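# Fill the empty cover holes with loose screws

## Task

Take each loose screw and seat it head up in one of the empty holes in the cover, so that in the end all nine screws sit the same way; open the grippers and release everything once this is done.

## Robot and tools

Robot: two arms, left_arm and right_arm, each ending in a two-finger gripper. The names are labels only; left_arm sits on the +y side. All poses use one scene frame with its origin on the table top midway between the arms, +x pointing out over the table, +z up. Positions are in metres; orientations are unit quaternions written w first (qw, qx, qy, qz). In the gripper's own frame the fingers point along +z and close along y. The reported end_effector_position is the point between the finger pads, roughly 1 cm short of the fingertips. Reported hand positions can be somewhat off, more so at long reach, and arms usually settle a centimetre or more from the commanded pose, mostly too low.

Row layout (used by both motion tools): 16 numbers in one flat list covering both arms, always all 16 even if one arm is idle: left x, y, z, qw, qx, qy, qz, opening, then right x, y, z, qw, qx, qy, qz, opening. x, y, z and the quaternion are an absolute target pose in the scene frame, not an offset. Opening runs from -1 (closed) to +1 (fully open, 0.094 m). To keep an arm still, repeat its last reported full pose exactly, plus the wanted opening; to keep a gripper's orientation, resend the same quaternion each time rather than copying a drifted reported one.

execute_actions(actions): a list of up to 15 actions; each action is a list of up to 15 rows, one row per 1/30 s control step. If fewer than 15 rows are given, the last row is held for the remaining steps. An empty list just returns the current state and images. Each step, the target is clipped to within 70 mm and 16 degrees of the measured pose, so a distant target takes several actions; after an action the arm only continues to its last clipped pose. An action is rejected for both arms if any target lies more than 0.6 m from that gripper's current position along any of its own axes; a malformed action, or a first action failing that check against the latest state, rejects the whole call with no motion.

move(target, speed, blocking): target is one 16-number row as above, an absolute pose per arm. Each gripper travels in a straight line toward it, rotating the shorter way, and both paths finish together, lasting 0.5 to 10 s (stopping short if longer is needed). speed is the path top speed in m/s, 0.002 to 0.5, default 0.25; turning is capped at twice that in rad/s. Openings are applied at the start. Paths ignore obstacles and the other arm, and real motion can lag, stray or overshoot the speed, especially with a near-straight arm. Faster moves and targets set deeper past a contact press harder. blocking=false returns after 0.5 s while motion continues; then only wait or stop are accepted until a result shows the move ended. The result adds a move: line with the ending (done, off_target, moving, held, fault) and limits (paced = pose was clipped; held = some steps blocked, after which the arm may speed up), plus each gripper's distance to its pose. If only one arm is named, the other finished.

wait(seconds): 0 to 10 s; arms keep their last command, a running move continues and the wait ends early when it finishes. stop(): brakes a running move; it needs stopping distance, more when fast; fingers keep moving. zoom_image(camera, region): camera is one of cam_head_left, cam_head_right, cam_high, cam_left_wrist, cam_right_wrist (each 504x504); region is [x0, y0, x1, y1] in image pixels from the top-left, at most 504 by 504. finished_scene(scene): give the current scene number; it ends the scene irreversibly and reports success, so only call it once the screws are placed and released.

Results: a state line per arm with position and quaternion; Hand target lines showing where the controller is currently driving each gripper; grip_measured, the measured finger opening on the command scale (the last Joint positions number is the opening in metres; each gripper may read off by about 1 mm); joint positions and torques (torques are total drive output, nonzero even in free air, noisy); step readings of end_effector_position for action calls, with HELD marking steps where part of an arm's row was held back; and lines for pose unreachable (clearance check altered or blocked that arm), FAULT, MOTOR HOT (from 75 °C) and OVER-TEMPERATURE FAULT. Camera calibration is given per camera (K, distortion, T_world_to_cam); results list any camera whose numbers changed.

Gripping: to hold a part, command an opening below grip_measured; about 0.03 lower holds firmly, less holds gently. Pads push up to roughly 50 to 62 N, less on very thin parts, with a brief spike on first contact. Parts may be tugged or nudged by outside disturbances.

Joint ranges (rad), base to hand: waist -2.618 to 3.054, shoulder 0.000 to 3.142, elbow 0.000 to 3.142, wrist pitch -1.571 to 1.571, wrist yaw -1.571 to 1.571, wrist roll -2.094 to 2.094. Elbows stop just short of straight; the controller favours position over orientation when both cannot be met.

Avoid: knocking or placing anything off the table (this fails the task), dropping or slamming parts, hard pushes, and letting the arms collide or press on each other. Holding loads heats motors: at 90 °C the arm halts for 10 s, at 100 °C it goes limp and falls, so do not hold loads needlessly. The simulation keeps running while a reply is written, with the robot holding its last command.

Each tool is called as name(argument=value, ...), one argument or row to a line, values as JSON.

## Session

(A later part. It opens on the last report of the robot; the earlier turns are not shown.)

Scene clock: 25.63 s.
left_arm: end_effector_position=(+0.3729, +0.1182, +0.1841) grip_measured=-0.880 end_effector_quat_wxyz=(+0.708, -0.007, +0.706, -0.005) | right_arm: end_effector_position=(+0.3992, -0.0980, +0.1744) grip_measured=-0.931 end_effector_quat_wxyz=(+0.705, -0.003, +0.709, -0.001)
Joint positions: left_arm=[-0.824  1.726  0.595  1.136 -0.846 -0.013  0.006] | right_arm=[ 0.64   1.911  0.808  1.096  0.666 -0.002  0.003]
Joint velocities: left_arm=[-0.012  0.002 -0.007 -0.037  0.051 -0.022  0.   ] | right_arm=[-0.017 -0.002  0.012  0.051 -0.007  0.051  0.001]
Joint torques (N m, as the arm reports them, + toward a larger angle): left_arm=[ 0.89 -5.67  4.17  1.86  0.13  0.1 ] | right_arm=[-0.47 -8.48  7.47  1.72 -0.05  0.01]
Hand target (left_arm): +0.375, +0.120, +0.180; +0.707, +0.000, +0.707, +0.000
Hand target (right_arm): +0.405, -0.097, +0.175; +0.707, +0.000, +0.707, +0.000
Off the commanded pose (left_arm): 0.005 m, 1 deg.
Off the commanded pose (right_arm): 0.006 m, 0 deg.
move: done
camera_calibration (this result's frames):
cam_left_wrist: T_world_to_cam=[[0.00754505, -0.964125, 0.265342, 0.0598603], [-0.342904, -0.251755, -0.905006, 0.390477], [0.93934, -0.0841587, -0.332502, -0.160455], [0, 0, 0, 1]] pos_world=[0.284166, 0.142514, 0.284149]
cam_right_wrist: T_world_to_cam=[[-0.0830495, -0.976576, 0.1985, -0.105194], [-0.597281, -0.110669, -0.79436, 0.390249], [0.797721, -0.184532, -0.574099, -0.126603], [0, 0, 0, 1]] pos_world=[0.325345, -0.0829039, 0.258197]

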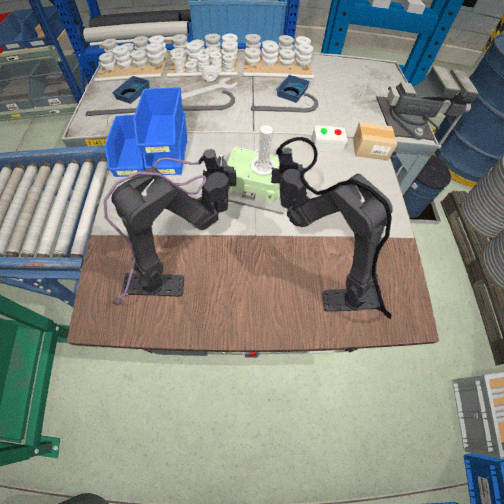

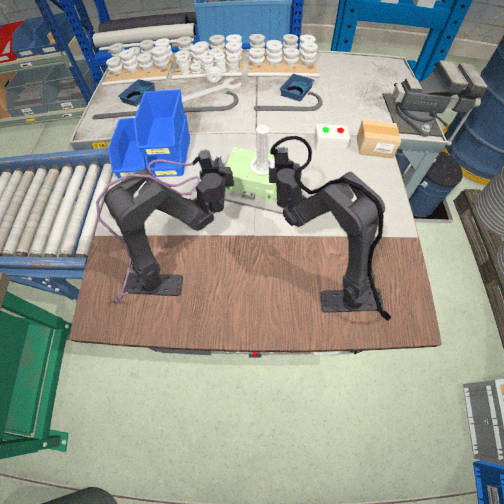

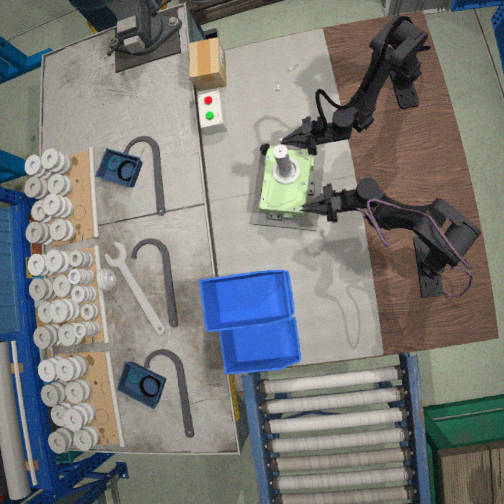

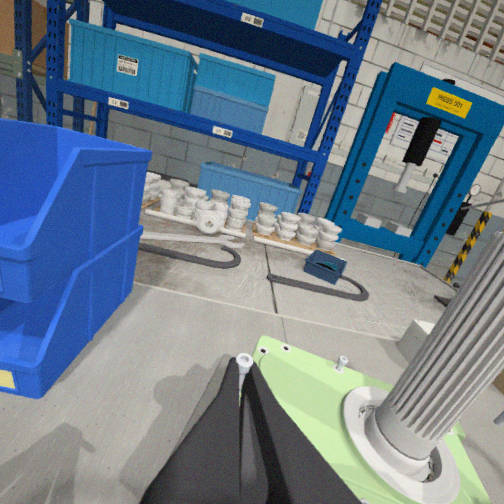

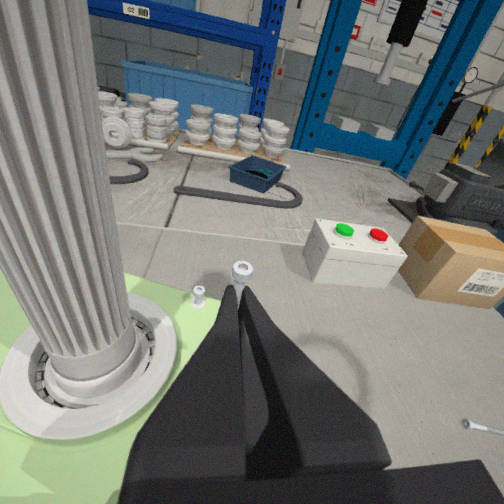

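move(
  target=[0.396,0.11,0.15,0.707,0,0.707,0,-1, 0.428,-0.098,0.145,0.707,0,0.707,0,-1],
  speed=0.08,
)

zoom_image(
  camera="cam_high",
  region=[240, 130, 340, 230],
)

Scene clock: 26.90 s.
left_arm: end_effector_position=(+0.3893, +0.1136, +0.1450) grip_measured=-0.880 end_effector_quat_wxyz=(+0.701, +0.000, +0.713, +0.004) | right_arm: end_effector_position=(+0.4221, -0.0990, +0.1593) grip_measured=-0.931 end_effector_quat_wxyz=(+0.718, +0.008, +0.696, +0.007)
Joint positions: left_arm=[-0.795  1.908  0.624  1.259 -0.819 -0.012  0.006] | right_arm=[ 0.6    2.042  0.87   1.209  0.63  -0.001  0.003]
Joint velocities: left_arm=[-0.012 -0.007 -0.012 -0.007 -0.066  0.007  0.001] | right_arm=[ 0.007  0.002 -0.007 -0.007  0.037 -0.007  0.   ]
Joint torques (N m, as the arm reports them, + toward a larger angle): left_arm=[ 0.79 -6.39  5.99  1.91  0.1   0.07] | right_arm=[-0.49 -8.29  6.64  1.49 -0.07  0.  ]
Hand target (left_arm): +0.396, +0.110, +0.151; +0.707, -0.000, +0.707, +0.000
Hand target (right_arm): +0.427, -0.099, +0.145; +0.707, +0.000, +0.707, -0.000
Off the commanded pose (left_arm): 0.009 m, 1 deg.
Off the commanded pose (right_arm): 0.015 m, 2 deg.
move: off_target (right_arm)
camera_calibration (this result's frames):
cam_left_wrist: T_world_to_cam=[[0.0148414, -0.970032, 0.242525, 0.0668501], [-0.360506, -0.231429, -0.903591, 0.363943], [0.932639, -0.0740211, -0.353137, -0.184785], [0, 0, 0, 1]] pos_world=[0.302549, 0.135396, 0.247388]
cam_right_wrist: T_world_to_cam=[[-0.0932602, -0.981169, 0.169147, -0.0927773], [-0.5692, -0.0868461, -0.817599, 0.38599], [0.816893, -0.172528, -0.550382, -0.164384], [0, 0, 0, 1]] pos_world=[0.345337, -0.0858692, 0.240805]

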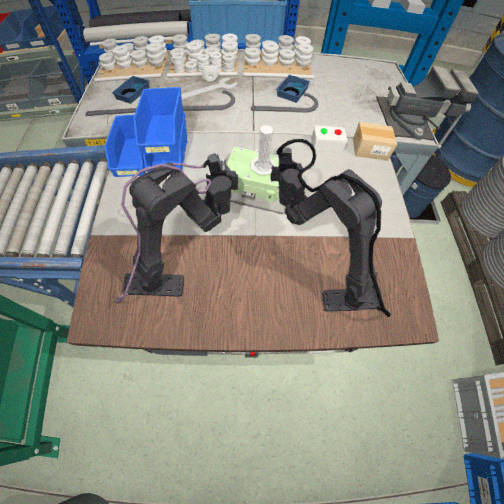

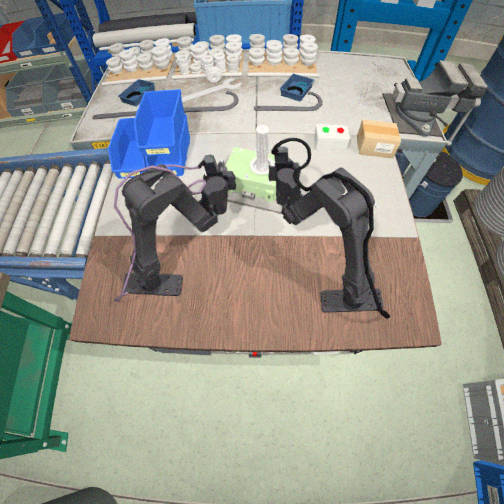

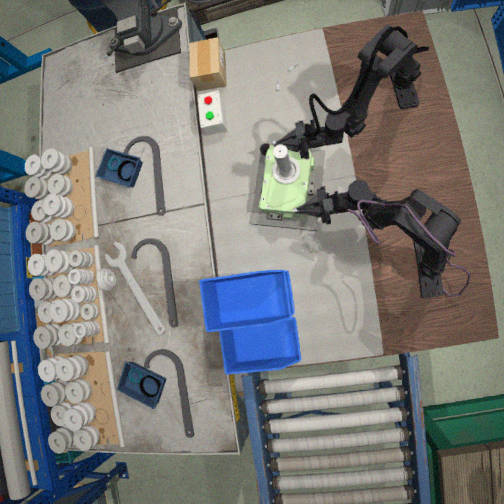

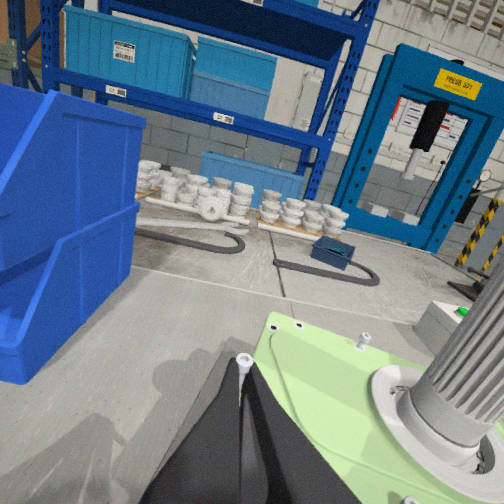

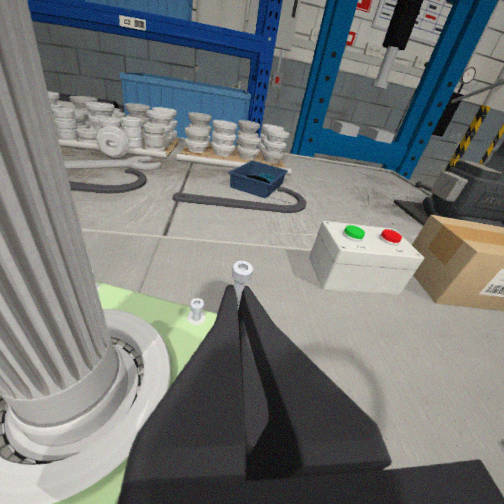

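Region (240, 130, 340, 230) of cam_high's 504x504 image, scaled by 5.040, with more detail than that image has.

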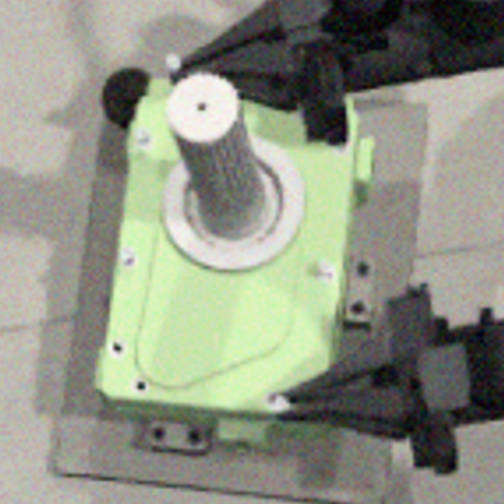

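move(
  target=[0.401,0.099,0.15,0.707,0,0.707,0,-1, 0.42,-0.14,0.19,0.707,0,0.707,0,-1],
  speed=0.08,
)

move(
  target=[0.401,0.099,0.15,0.707,0,0.707,0,-1, 0.434,-0.109,0.15,0.612,-0.354,0.612,0.354,-1],
  speed=0.1,
)

zoom_image(
  camera="cam_high",
  region=[240, 130, 340, 230],
)

Scene clock: 28.37 s.
left_arm: end_effector_position=(+0.3973, +0.1047, +0.1484) grip_measured=-0.880 end_effector_quat_wxyz=(+0.706, -0.004, +0.708, -0.002) | right_arm: end_effector_position=(+0.4224, -0.1360, +0.1883) grip_measured=-0.931 end_effector_quat_wxyz=(+0.710, +0.002, +0.704, +0.001)
Joint positions: left_arm=[-0.795  1.938  0.673  1.26  -0.816 -0.012  0.006] | right_arm=[ 0.511  1.871  0.809  1.071  0.54  -0.001  0.003]
Joint velocities: left_arm=[ 0.002  0.007 -0.002  0.037 -0.037 -0.066 -0.001] | right_arm=[-0.007 -0.007  0.017 -0.022 -0.066  0.007 -0.   ]
Joint torques (N m, as the arm reports them, + toward a larger angle): left_arm=[-0.27 -6.75  6.01  1.66 -0.03  0.08] | right_arm=[ -0.33 -11.75   4.72   1.58  -0.07   0.  ]
Hand target (left_arm): +0.401, +0.099, +0.150; +0.707, +0.000, +0.707, -0.000
Hand target (right_arm): +0.420, -0.140, +0.190; +0.707, +0.000, +0.707, +0.000
Off the commanded pose (left_arm): 0.007 m, 1 deg.
Off the commanded pose (right_arm): 0.005 m, 1 deg.
move: done
camera_calibration (this result's frames):
cam_left_wrist: T_world_to_cam=[[0.00929665, -0.966527, 0.256396, 0.057069], [-0.348983, -0.243421, -0.904962, 0.364701], [0.937083, -0.0810648, -0.339565, -0.194779], [0, 0, 0, 1]] pos_world=[0.309268, 0.128145, 0.249268]
cam_right_wrist: T_world_to_cam=[[-0.0886485, -0.978228, 0.187645, -0.138955], [-0.586758, -0.100946, -0.803446, 0.409532], [0.804896, -0.181327, -0.565034, -0.148414], [0, 0, 0, 1]] pos_world=[0.347436, -0.121501, 0.271252]

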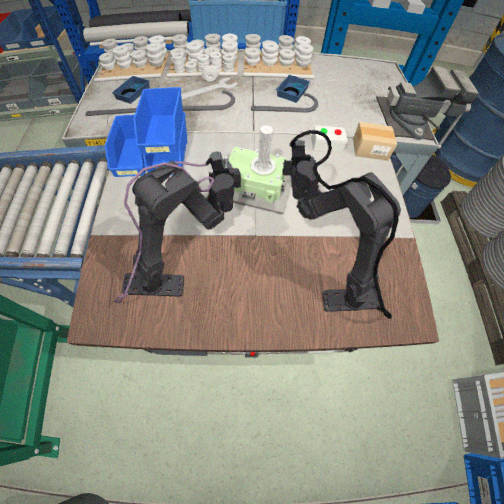

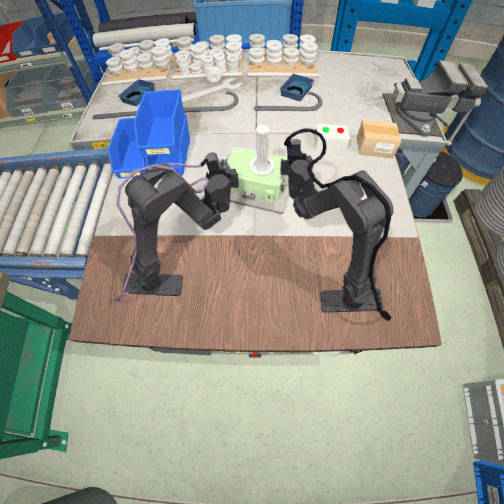

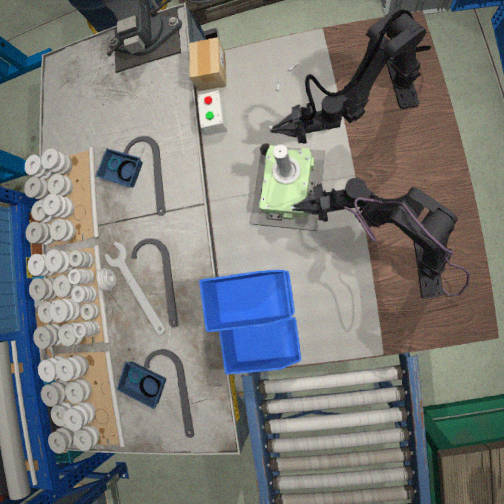

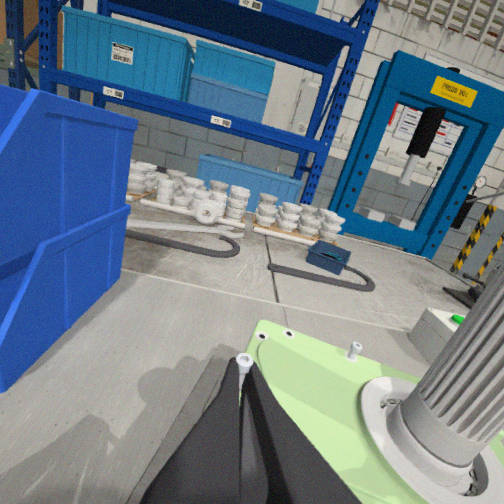

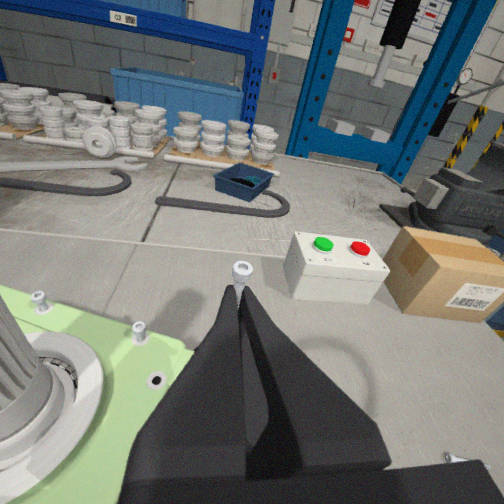

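Scene clock: 34.03 s.
left_arm: end_effector_position=(+0.3973, +0.1047, +0.1484) grip_measured=-0.880 end_effector_quat_wxyz=(+0.706, -0.004, +0.708, -0.002) | right_arm: end_effector_position=(+0.4274, -0.1076, +0.1558) grip_measured=-0.931 end_effector_quat_wxyz=(+0.619, -0.356, +0.606, +0.350)
Joint positions: left_arm=[-0.795  1.938  0.673  1.26  -0.816 -0.012  0.006] | right_arm=[ 0.097  2.11   1.     1.13  -0.922 -0.001  0.003]
Joint velocities: left_arm=[-0.017 -0.022  0.002 -0.022 -0.007 -0.007  0.   ] | right_arm=[ 0.002 -0.007 -0.022 -0.037 -0.051 -0.007 -0.   ]
Joint torques (N m, as the arm reports them, + toward a larger angle): left_arm=[-0.25 -6.73  6.02  1.68 -0.03  0.08] | right_arm=[ -0.5  -10.02   7.28   1.42  -0.04   0.  ]
Hand target (left_arm): +0.401, +0.099, +0.150; +0.707, +0.000, +0.707, -0.000
Hand target (right_arm): +0.432, -0.110, +0.150; +0.613, -0.354, +0.612, +0.353
Off the commanded pose (left_arm): 0.007 m, 1 deg.
Off the commanded pose (right_arm): 0.009 m, 1 deg.
move: done
camera_calibration (this result's frames):
cam_left_wrist: T_world_to_cam=[[0.00929665, -0.966527, 0.256396, 0.057069], [-0.348983, -0.243421, -0.904962, 0.364701], [0.937083, -0.0810648, -0.339565, -0.194779], [0, 0, 0, 1]] pos_world=[0.309268, 0.128145, 0.249268]
cam_right_wrist: T_world_to_cam=[[0.799271, -0.563985, 0.207577, -0.442669], [-0.189644, -0.56445, -0.803388, 0.169596], [0.570265, 0.602758, -0.558104, 0.0179711], [0, 0, 0, 1]] pos_world=[0.375727, -0.164762, 0.238169]

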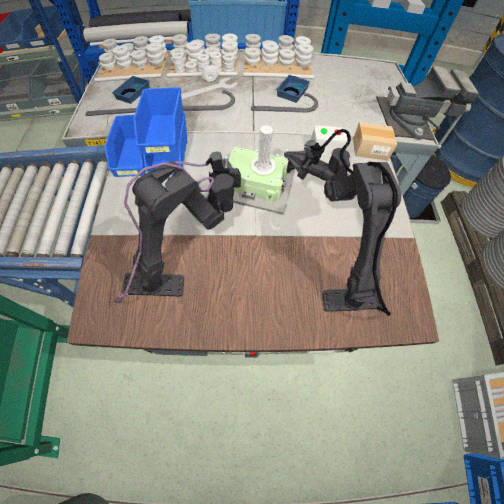

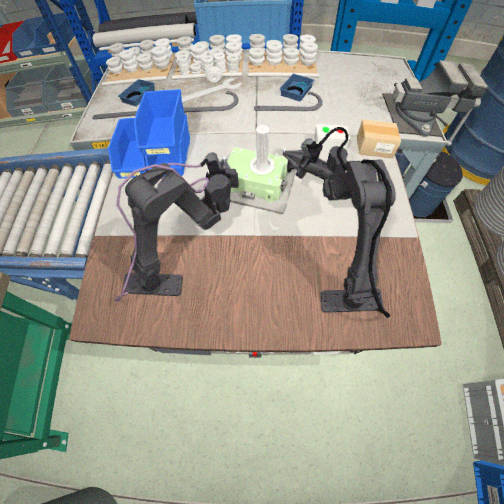

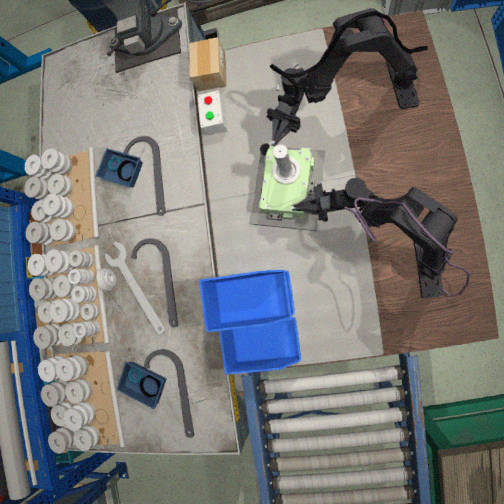

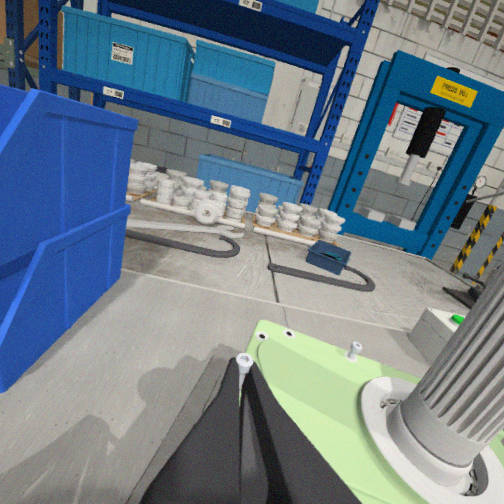

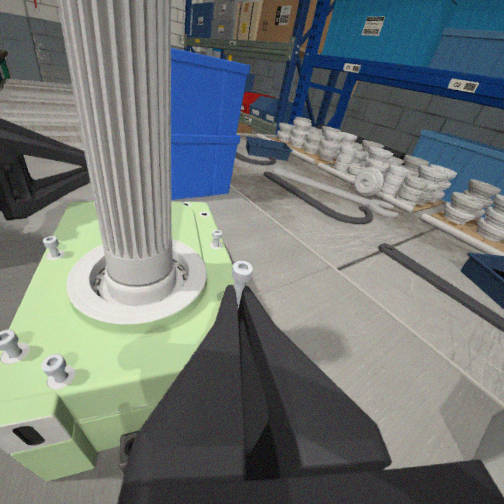

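Region (240, 130, 340, 230) of cam_high's 504x504 image, scaled by 5.040, with more detail than that image has.

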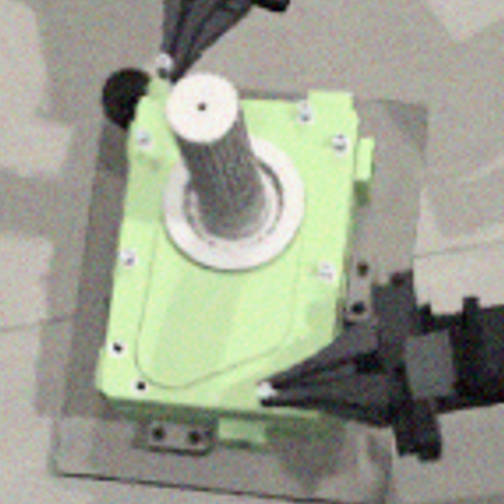

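move(
  target=[0.400,0.095,0.125,0.707,0,0.707,0,-1, 0.433,-0.110,0.122,0.612,-0.354,0.612,0.354,-1],
  speed=0.04,
)

zoom_image(
  camera="cam_head_right",
  region=[190, 120, 330, 220],
)

Scene clock: 35.37 s.
left_arm: end_effector_position=(+0.3982, +0.1057, +0.1441) grip_measured=-0.880 end_effector_quat_wxyz=(+0.724, -0.027, +0.689, -0.017) | right_arm: end_effector_position=(+0.4281, -0.1069, +0.1345) grip_measured=-0.931 end_effector_quat_wxyz=(+0.622, -0.360, +0.601, +0.351)
Joint positions: left_arm=[-0.795  2.024  0.673  1.425 -0.827 -0.009  0.006] | right_arm=[ 0.097  2.189  1.     1.22  -0.928 -0.001  0.003]
Joint velocities: left_arm=[ 0.002  0.027 -0.012  0.11  -0.037  0.022  0.001] | right_arm=[ 0.007 -0.012 -0.012  0.022 -0.022 -0.007  0.   ]
Joint torques (N m, as the arm reports them, + toward a larger angle): left_arm=[-1.21 -5.62  5.25  1.05  0.02  0.06] | right_arm=[-0.53 -9.59  6.39  1.4  -0.05  0.  ]
Hand target (left_arm): +0.399, +0.096, +0.126; +0.708, +0.000, +0.706, -0.000
Hand target (right_arm): +0.432, -0.110, +0.122; +0.612, -0.354, +0.612, +0.354
Off the commanded pose (left_arm): 0.022 m, 5 deg.
Off the commanded pose (right_arm): 0.014 m, 2 deg.
move: off_target (left_arm, right_arm)
camera_calibration (this result's frames):
cam_left_wrist: T_world_to_cam=[[0.00462857, -0.950921, 0.309398, 0.051733], [-0.296816, -0.296764, -0.907652, 0.346601], [0.954923, -0.0876331, -0.283622, -0.211455], [0, 0, 0, 1]] pos_world=[0.30456, 0.133522, 0.238613]
cam_right_wrist: T_world_to_cam=[[0.800289, -0.559373, 0.215961, -0.439448], [-0.177045, -0.564547, -0.80619, 0.14794], [0.572881, 0.60695, -0.550835, 0.00352084], [0, 0, 0, 1]] pos_world=[0.37586, -0.164434, 0.21611]

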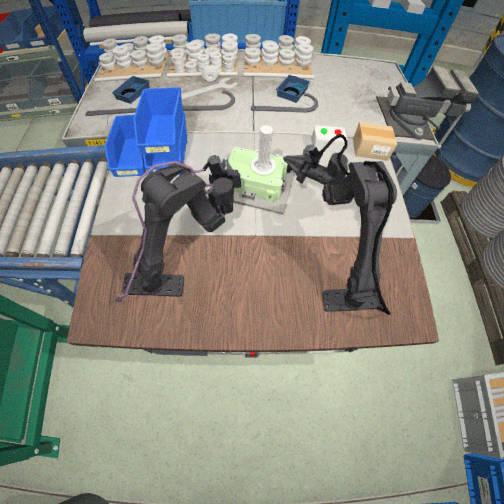

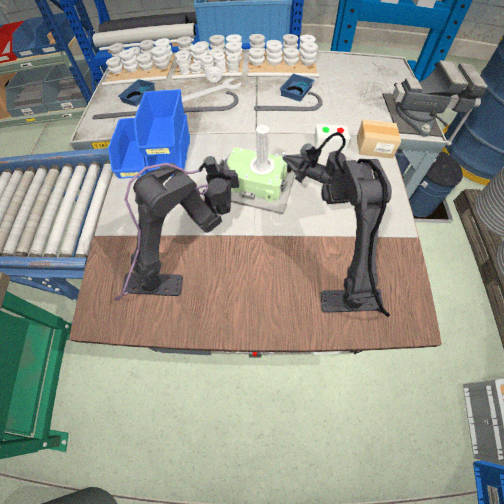

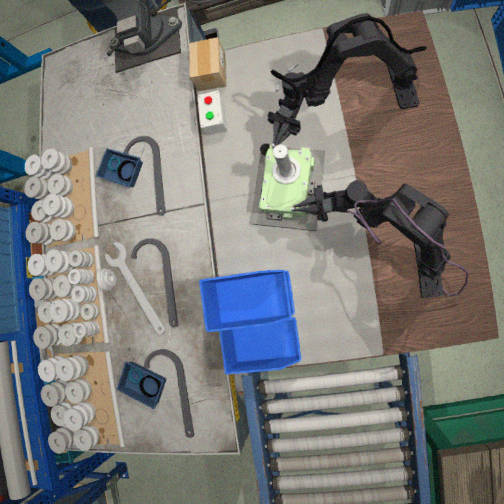

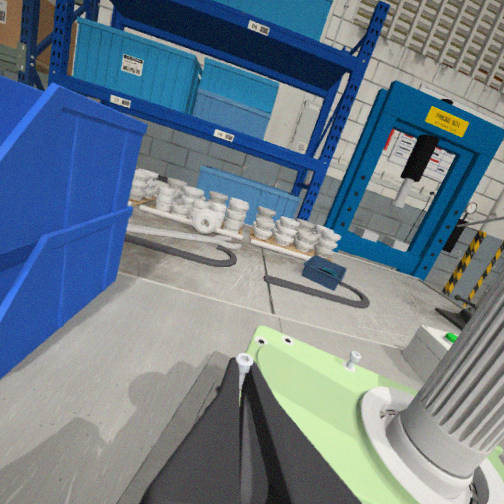

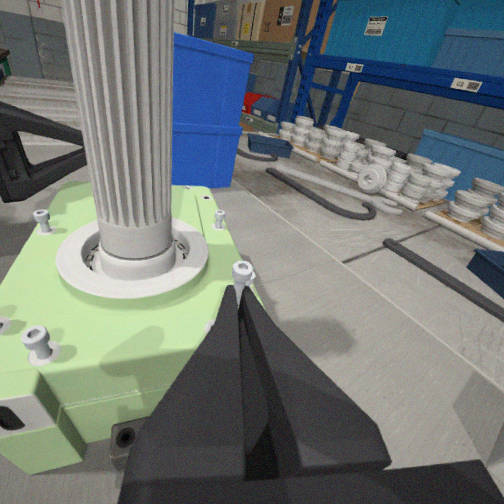

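Region (190, 120, 330, 220) of cam_head_right's 504x504 image, scaled by 3.600, with more detail than that image has; it fills the top 360 rows of this view, and the rest is white.

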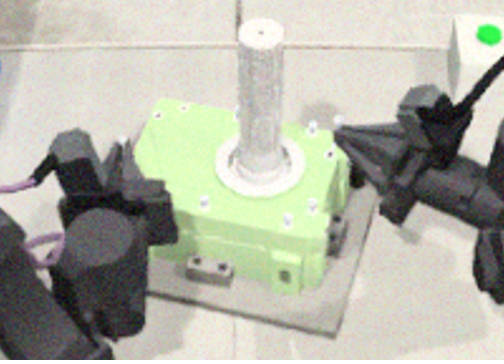

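move(
  target=[0.40,0.13,0.175,0.707,0,0.707,0,-1, 0.427,-0.103,0.15,0.612,-0.354,0.612,0.354,-1],
  speed=0.06,
)

move(
  target=[0.408,0.109,0.16,0.612,0.354,0.612,-0.354,-1, 0.427,-0.103,0.122,0.612,-0.354,0.612,0.354,-1],
  speed=0.1,
)

zoom_image(
  camera="cam_head_right",
  region=[190, 120, 330, 220],
)

Scene clock: 36.90 s.
left_arm: end_effector_position=(+0.4008, +0.1249, +0.1743) grip_measured=-0.880 end_effector_quat_wxyz=(+0.710, -0.006, +0.704, -0.005) | right_arm: end_effector_position=(+0.4289, -0.1078, +0.1406) grip_measured=-0.931 end_effector_quat_wxyz=(+0.611, -0.352, +0.615, +0.353)
Joint positions: left_arm=[-0.741  1.816  0.641  1.186 -0.761 -0.008  0.006] | right_arm=[ 0.097  2.146  1.     1.139 -0.919 -0.001  0.003]
Joint velocities: left_arm=[-0.007 -0.012 -0.017 -0.051 -0.037  0.007  0.001] | right_arm=[ 0.007  0.002 -0.007 -0.051  0.007 -0.007 -0.   ]
Joint torques (N m, as the arm reports them, + toward a larger angle): left_arm=[ 0.93 -8.64  3.25  1.66  0.13  0.06] | right_arm=[  0.76 -14.03   5.51   1.39   0.05   0.02]
Hand target (left_arm): +0.400, +0.130, +0.175; +0.707, -0.000, +0.707, +0.000
Hand target (right_arm): +0.427, -0.103, +0.150; +0.612, -0.354, +0.612, +0.354
Off the commanded pose (left_arm): 0.005 m, 1 deg.
Off the commanded pose (right_arm): 0.011 m, 0 deg.
move: off_target (right_arm)
camera_calibration (this result's frames):
cam_left_wrist: T_world_to_cam=[[0.00500647, -0.9643, 0.264763, 0.0698293], [-0.338165, -0.250801, -0.907052, 0.391209], [0.941073, -0.0849926, -0.327348, -0.190816], [0, 0, 0, 1]] pos_world=[0.311515, 0.149234, 0.273895]
cam_right_wrist: T_world_to_cam=[[0.802719, -0.565784, 0.188494, -0.439764], [-0.212262, -0.566442, -0.796297, 0.166003], [0.557303, 0.599193, -0.574789, 0.01619], [0, 0, 0, 1]] pos_world=[0.37922, -0.164481, 0.224386]

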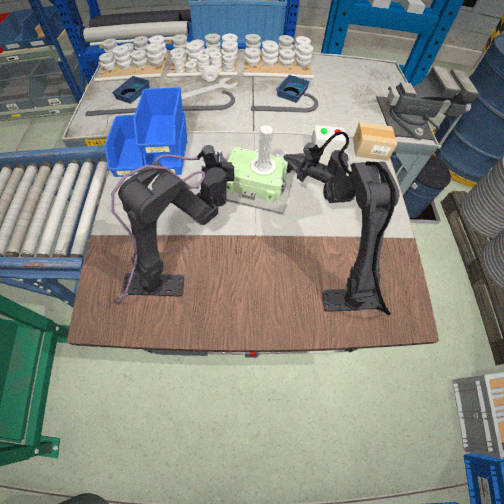

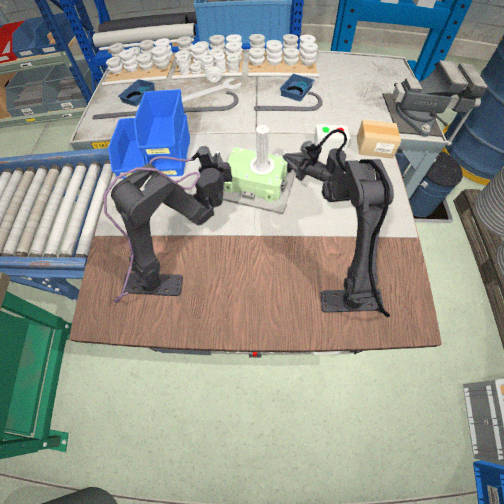

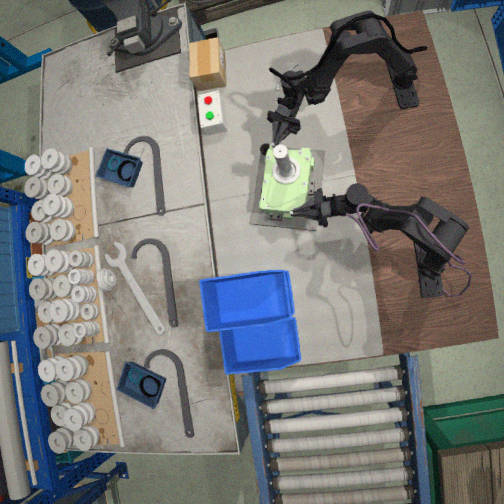

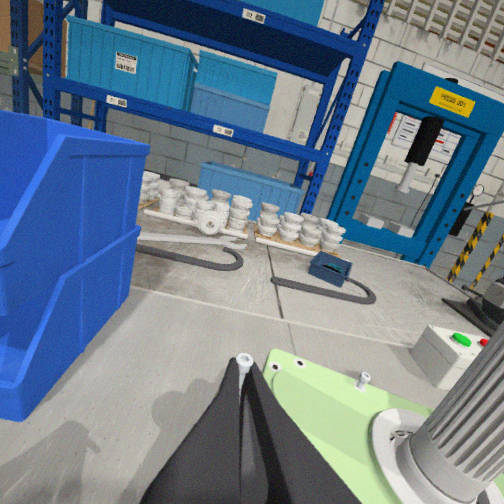

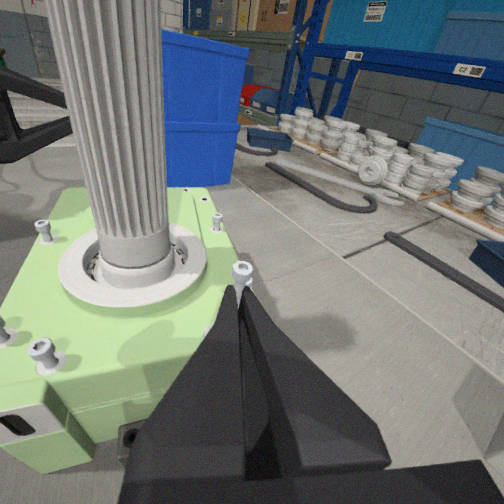

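Scene clock: 42.60 s.
left_arm: end_effector_position=(+0.4022, +0.1058, +0.1583) grip_measured=-0.880 end_effector_quat_wxyz=(+0.611, +0.350, +0.615, -0.355) | right_arm: end_effector_position=(+0.4295, -0.1077, +0.1357) grip_measured=-0.931 end_effector_quat_wxyz=(+0.623, -0.357, +0.603, +0.348)
Joint positions: left_arm=[-0.216  1.911  0.696  1.213  0.81  -0.008  0.006] | right_arm=[ 0.097  2.184  1.     1.213 -0.919 -0.001  0.003]
Joint velocities: left_arm=[ 0.002  0.007  0.012 -0.007 -0.066 -0.022 -0.002] | right_arm=[ 0.002  0.002 -0.002  0.007  0.022 -0.037 -0.   ]
Joint torques (N m, as the arm reports them, + toward a larger angle): left_arm=[ 0.93 -6.81  6.28  1.63  0.15  0.06] | right_arm=[  0.75 -10.07   4.57   1.61   0.05   0.  ]
Hand target (left_arm): +0.408, +0.108, +0.160; +0.613, +0.354, +0.612, -0.353
Hand target (right_arm): +0.427, -0.103, +0.122; +0.612, -0.354, +0.612, +0.354
Off the commanded pose (left_arm): 0.007 m, 1 deg.
Off the commanded pose (right_arm): 0.015 m, 2 deg.
move: off_target (right_arm)
camera_calibration (this result's frames):
cam_left_wrist: T_world_to_cam=[[-0.832418, -0.490335, 0.258168, 0.343443], [-0.385718, 0.178191, -0.905245, 0.34582], [0.397871, -0.853123, -0.337461, 0.102329], [0, 0, 0, 1]] pos_world=[0.378564, 0.194079, 0.258918]
cam_right_wrist: T_world_to_cam=[[0.795254, -0.567, 0.214668, -0.439822], [-0.183668, -0.562747, -0.805966, 0.151732], [0.577786, 0.60152, -0.551667, 0.00133653], [0, 0, 0, 1]] pos_world=[0.376866, -0.164796, 0.217444]

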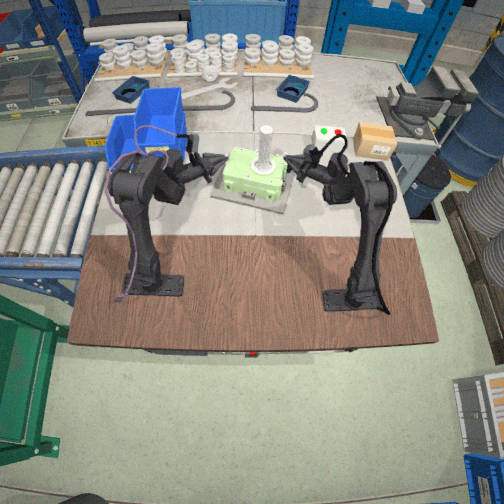

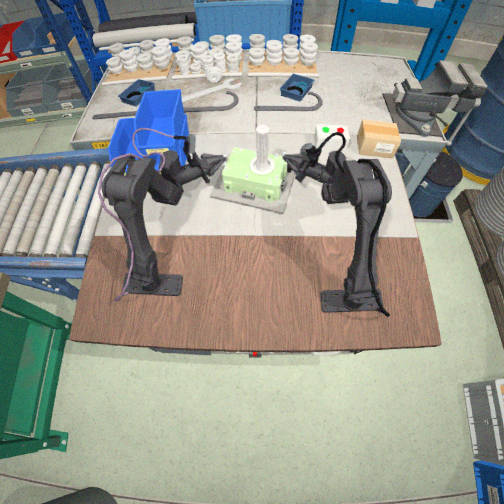

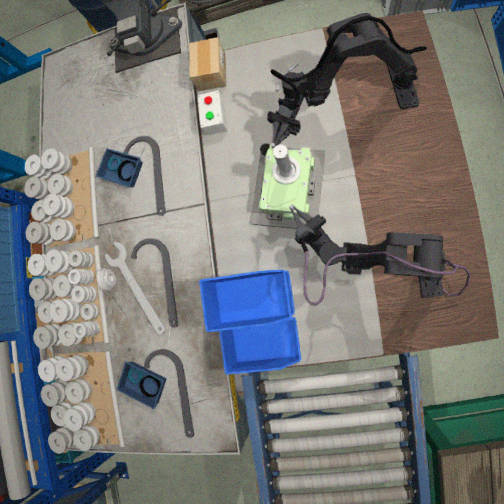

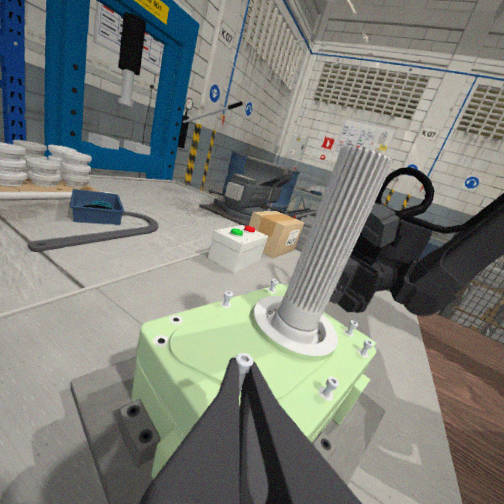

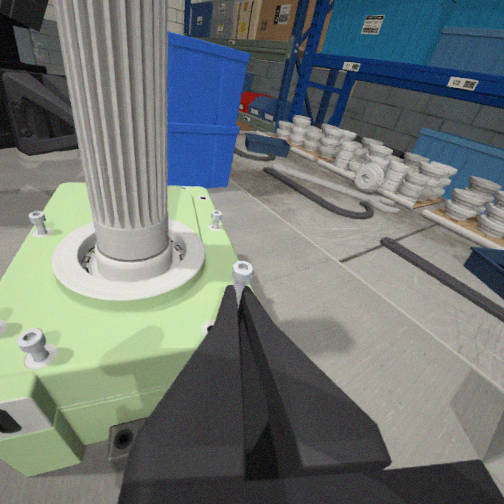

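Region (190, 120, 330, 220) of cam_head_right's 504x504 image, scaled by 3.600, with more detail than that image has; it fills the top 360 rows of this view, and the rest is white.

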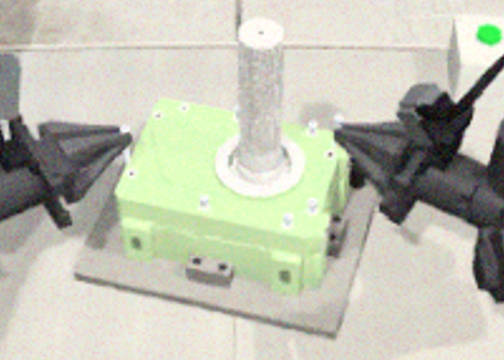

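move(
  target=[0.408,0.109,0.14,0.612,0.354,0.612,-0.354,-1, 0.419,-0.096,0.155,0.612,-0.354,0.612,0.354,-1],
  speed=0.05,
)

zoom_image(
  camera="cam_head_right",
  region=[190, 120, 330, 220],
)

Scene clock: 43.73 s.
left_arm: end_effector_position=(+0.4030, +0.1045, +0.1452) grip_measured=-0.880 end_effector_quat_wxyz=(+0.614, +0.354, +0.608, -0.356) | right_arm: end_effector_position=(+0.4234, -0.0977, +0.1532) grip_measured=-0.931 end_effector_quat_wxyz=(+0.617, -0.357, +0.607, +0.352)
Joint positions: left_arm=[-0.216  1.981  0.696  1.298  0.819 -0.008  0.006] | right_arm=[ 0.123  2.111  0.989  1.137 -0.899 -0.001  0.003]
Joint velocities: left_arm=[-0.027  0.017 -0.012 -0.051  0.007  0.081  0.001] | right_arm=[ 0.012  0.012 -0.017 -0.051 -0.037  0.007  0.   ]
Joint torques (N m, as the arm reports them, + toward a larger angle): left_arm=[ 1.33 -6.55  4.85  1.67  0.11  0.05] | right_arm=[  0.4  -13.66   4.13   1.41   0.04   0.01]
Hand target (left_arm): +0.408, +0.109, +0.140; +0.612, +0.354, +0.612, -0.354
Hand target (right_arm): +0.419, -0.096, +0.155; +0.612, -0.354, +0.612, +0.354
Off the commanded pose (left_arm): 0.008 m, 1 deg.
Off the commanded pose (right_arm): 0.005 m, 1 deg.
move: done
camera_calibration (this result's frames):
cam_left_wrist: T_world_to_cam=[[-0.84052, -0.482163, 0.247073, 0.350877], [-0.37036, 0.178506, -0.911575, 0.329195], [0.395423, -0.857703, -0.328612, 0.0966673], [0, 0, 0, 1]] pos_world=[0.378615, 0.193328, 0.245159]
cam_right_wrist: T_world_to_cam=[[0.801643, -0.56181, 0.204298, -0.433705], [-0.191516, -0.565093, -0.80249, 0.172949], [0.566295, 0.604185, -0.560599, 0.0149908], [0, 0, 0, 1]] pos_world=[0.37231, -0.154985, 0.235799]

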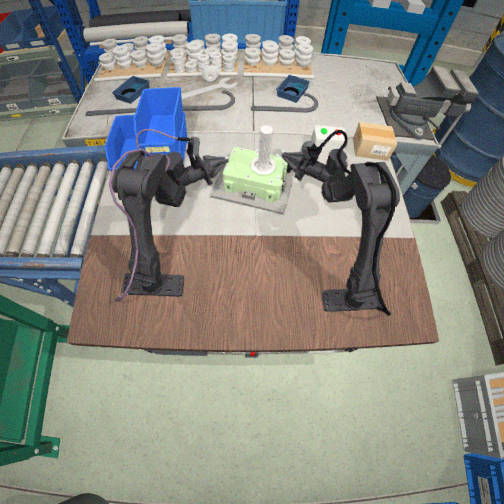

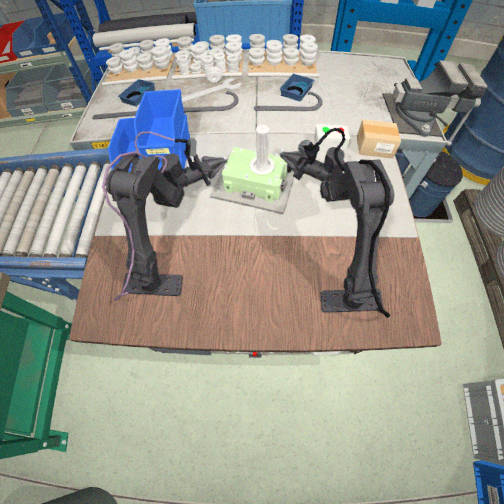

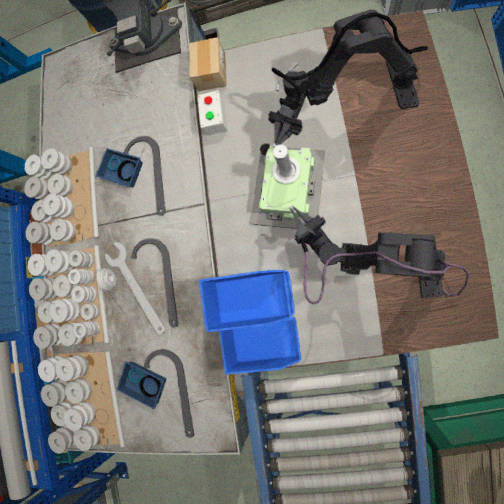

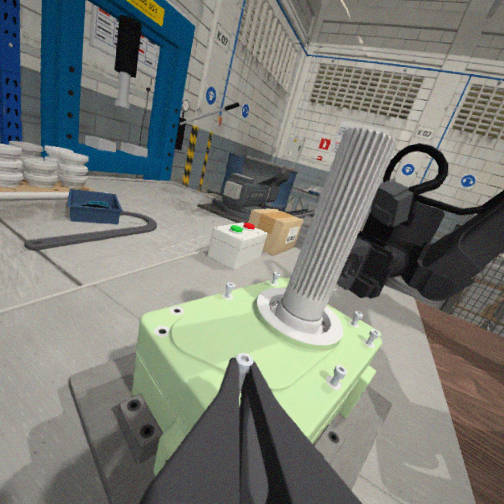

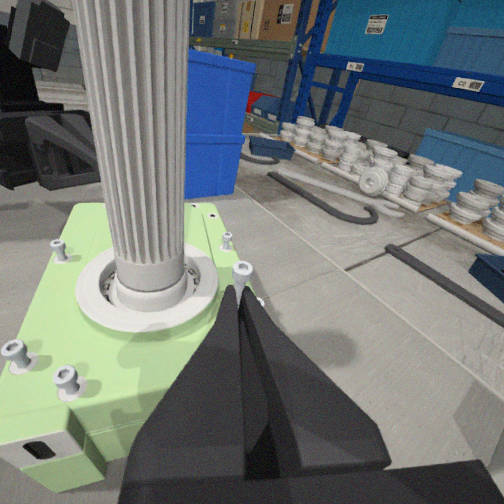

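Region (190, 120, 330, 220) of cam_head_right's 504x504 image, scaled by 3.600, with more detail than that image has; it fills the top 360 rows of this view, and the rest is white.

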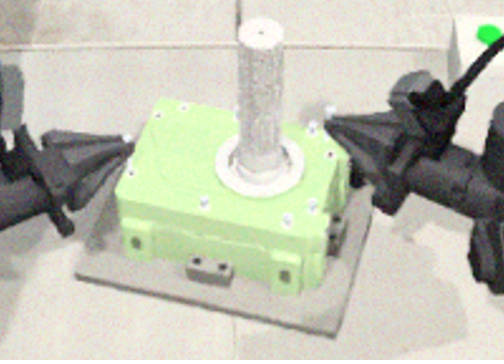

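move(
  target=[0.394,0.107,0.135,0.612,0.354,0.612,-0.354,-1, 0.419,-0.096,0.122,0.612,-0.354,0.612,0.354,-1],
  speed=0.04,
)

zoom_image(
  camera="cam_head_right",
  region=[190, 120, 330, 220],
)

Scene clock: 44.83 s.
left_arm: end_effector_position=(+0.3976, +0.1058, +0.1451) grip_measured=-0.880 end_effector_quat_wxyz=(+0.620, +0.356, +0.603, -0.355) | right_arm: end_effector_position=(+0.4219, -0.0980, +0.1356) grip_measured=-0.931 end_effector_quat_wxyz=(+0.622, -0.358, +0.602, +0.350)
Joint positions: left_arm=[-0.216  1.981  0.671  1.338  0.819 -0.008  0.006] | right_arm=[ 0.123  2.171  0.975  1.225 -0.898 -0.001  0.003]
Joint velocities: left_arm=[ 0.007  0.002 -0.012  0.037 -0.066 -0.051 -0.   ] | right_arm=[-0.012  0.002  0.007  0.022 -0.007  0.007  0.   ]
Joint torques (N m, as the arm reports them, + toward a larger angle): left_arm=[-0.09 -7.13  2.32  1.75 -0.08  0.05] | right_arm=[  0.42 -10.15   4.02   1.56   0.05  -0.01]
Hand target (left_arm): +0.394, +0.107, +0.135; +0.612, +0.354, +0.612, -0.354
Hand target (right_arm): +0.419, -0.096, +0.122; +0.612, -0.354, +0.612, +0.354
Off the commanded pose (left_arm): 0.011 m, 1 deg.
Off the commanded pose (right_arm): 0.014 m, 2 deg.
move: off_target (left_arm, right_arm)
camera_calibration (this result's frames):
cam_left_wrist: T_world_to_cam=[[-0.844195, -0.481286, 0.236007, 0.349935], [-0.356444, 0.175186, -0.917746, 0.322556], [0.400353, -0.858879, -0.319442, 0.096726], [0, 0, 0, 1]] pos_world=[0.371662, 0.194988, 0.244336]
cam_right_wrist: T_world_to_cam=[[0.798456, -0.562843, 0.21372, -0.429111], [-0.181332, -0.563325, -0.806092, 0.154721], [0.574097, 0.604875, -0.551851, 0.00175634], [0, 0, 0, 1]] pos_world=[0.369673, -0.155426, 0.217398]

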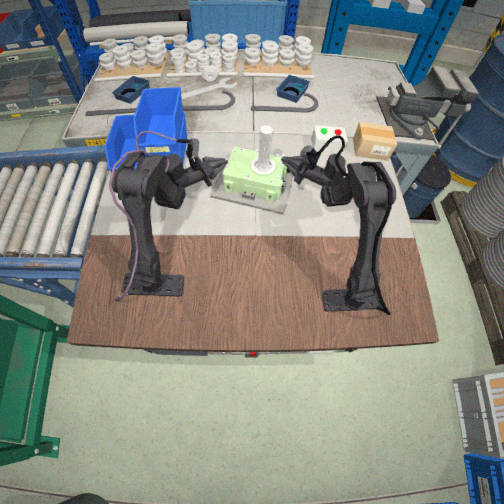

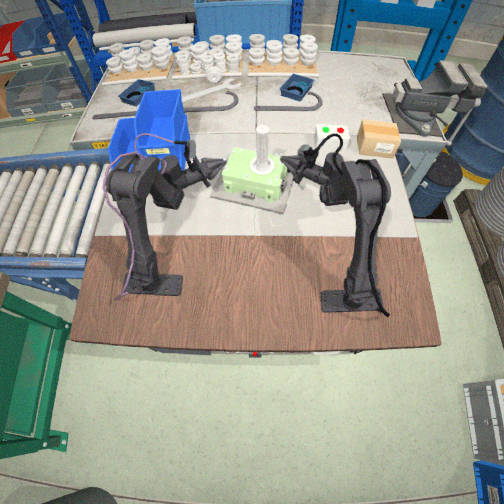

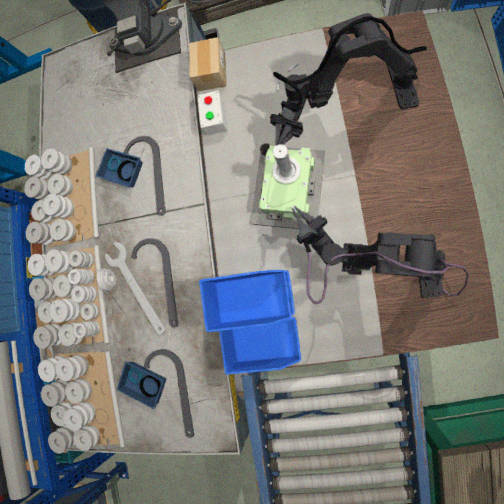

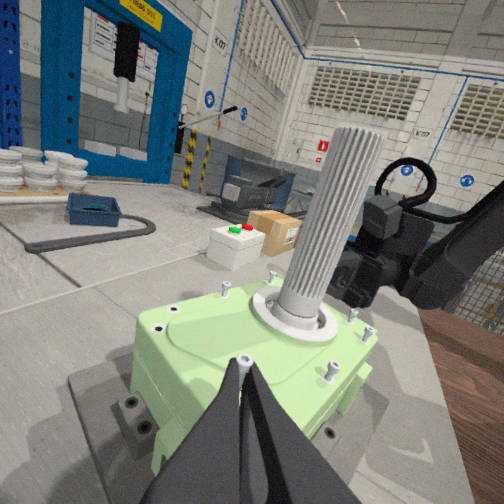

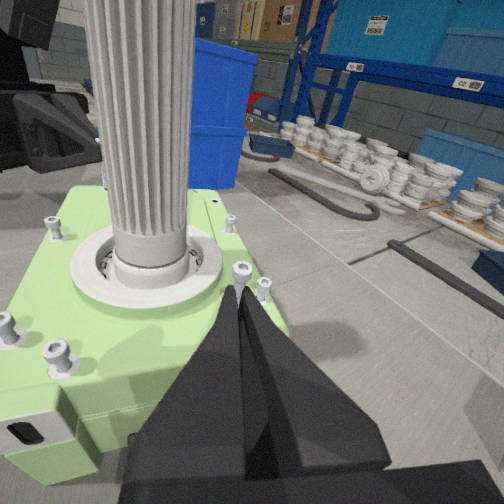

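Region (190, 120, 330, 220) of cam_head_right's 504x504 image, scaled by 3.600, with more detail than that image has; it fills the top 360 rows of this view, and the rest is white.

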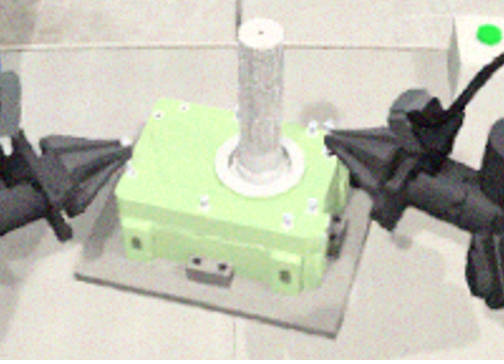

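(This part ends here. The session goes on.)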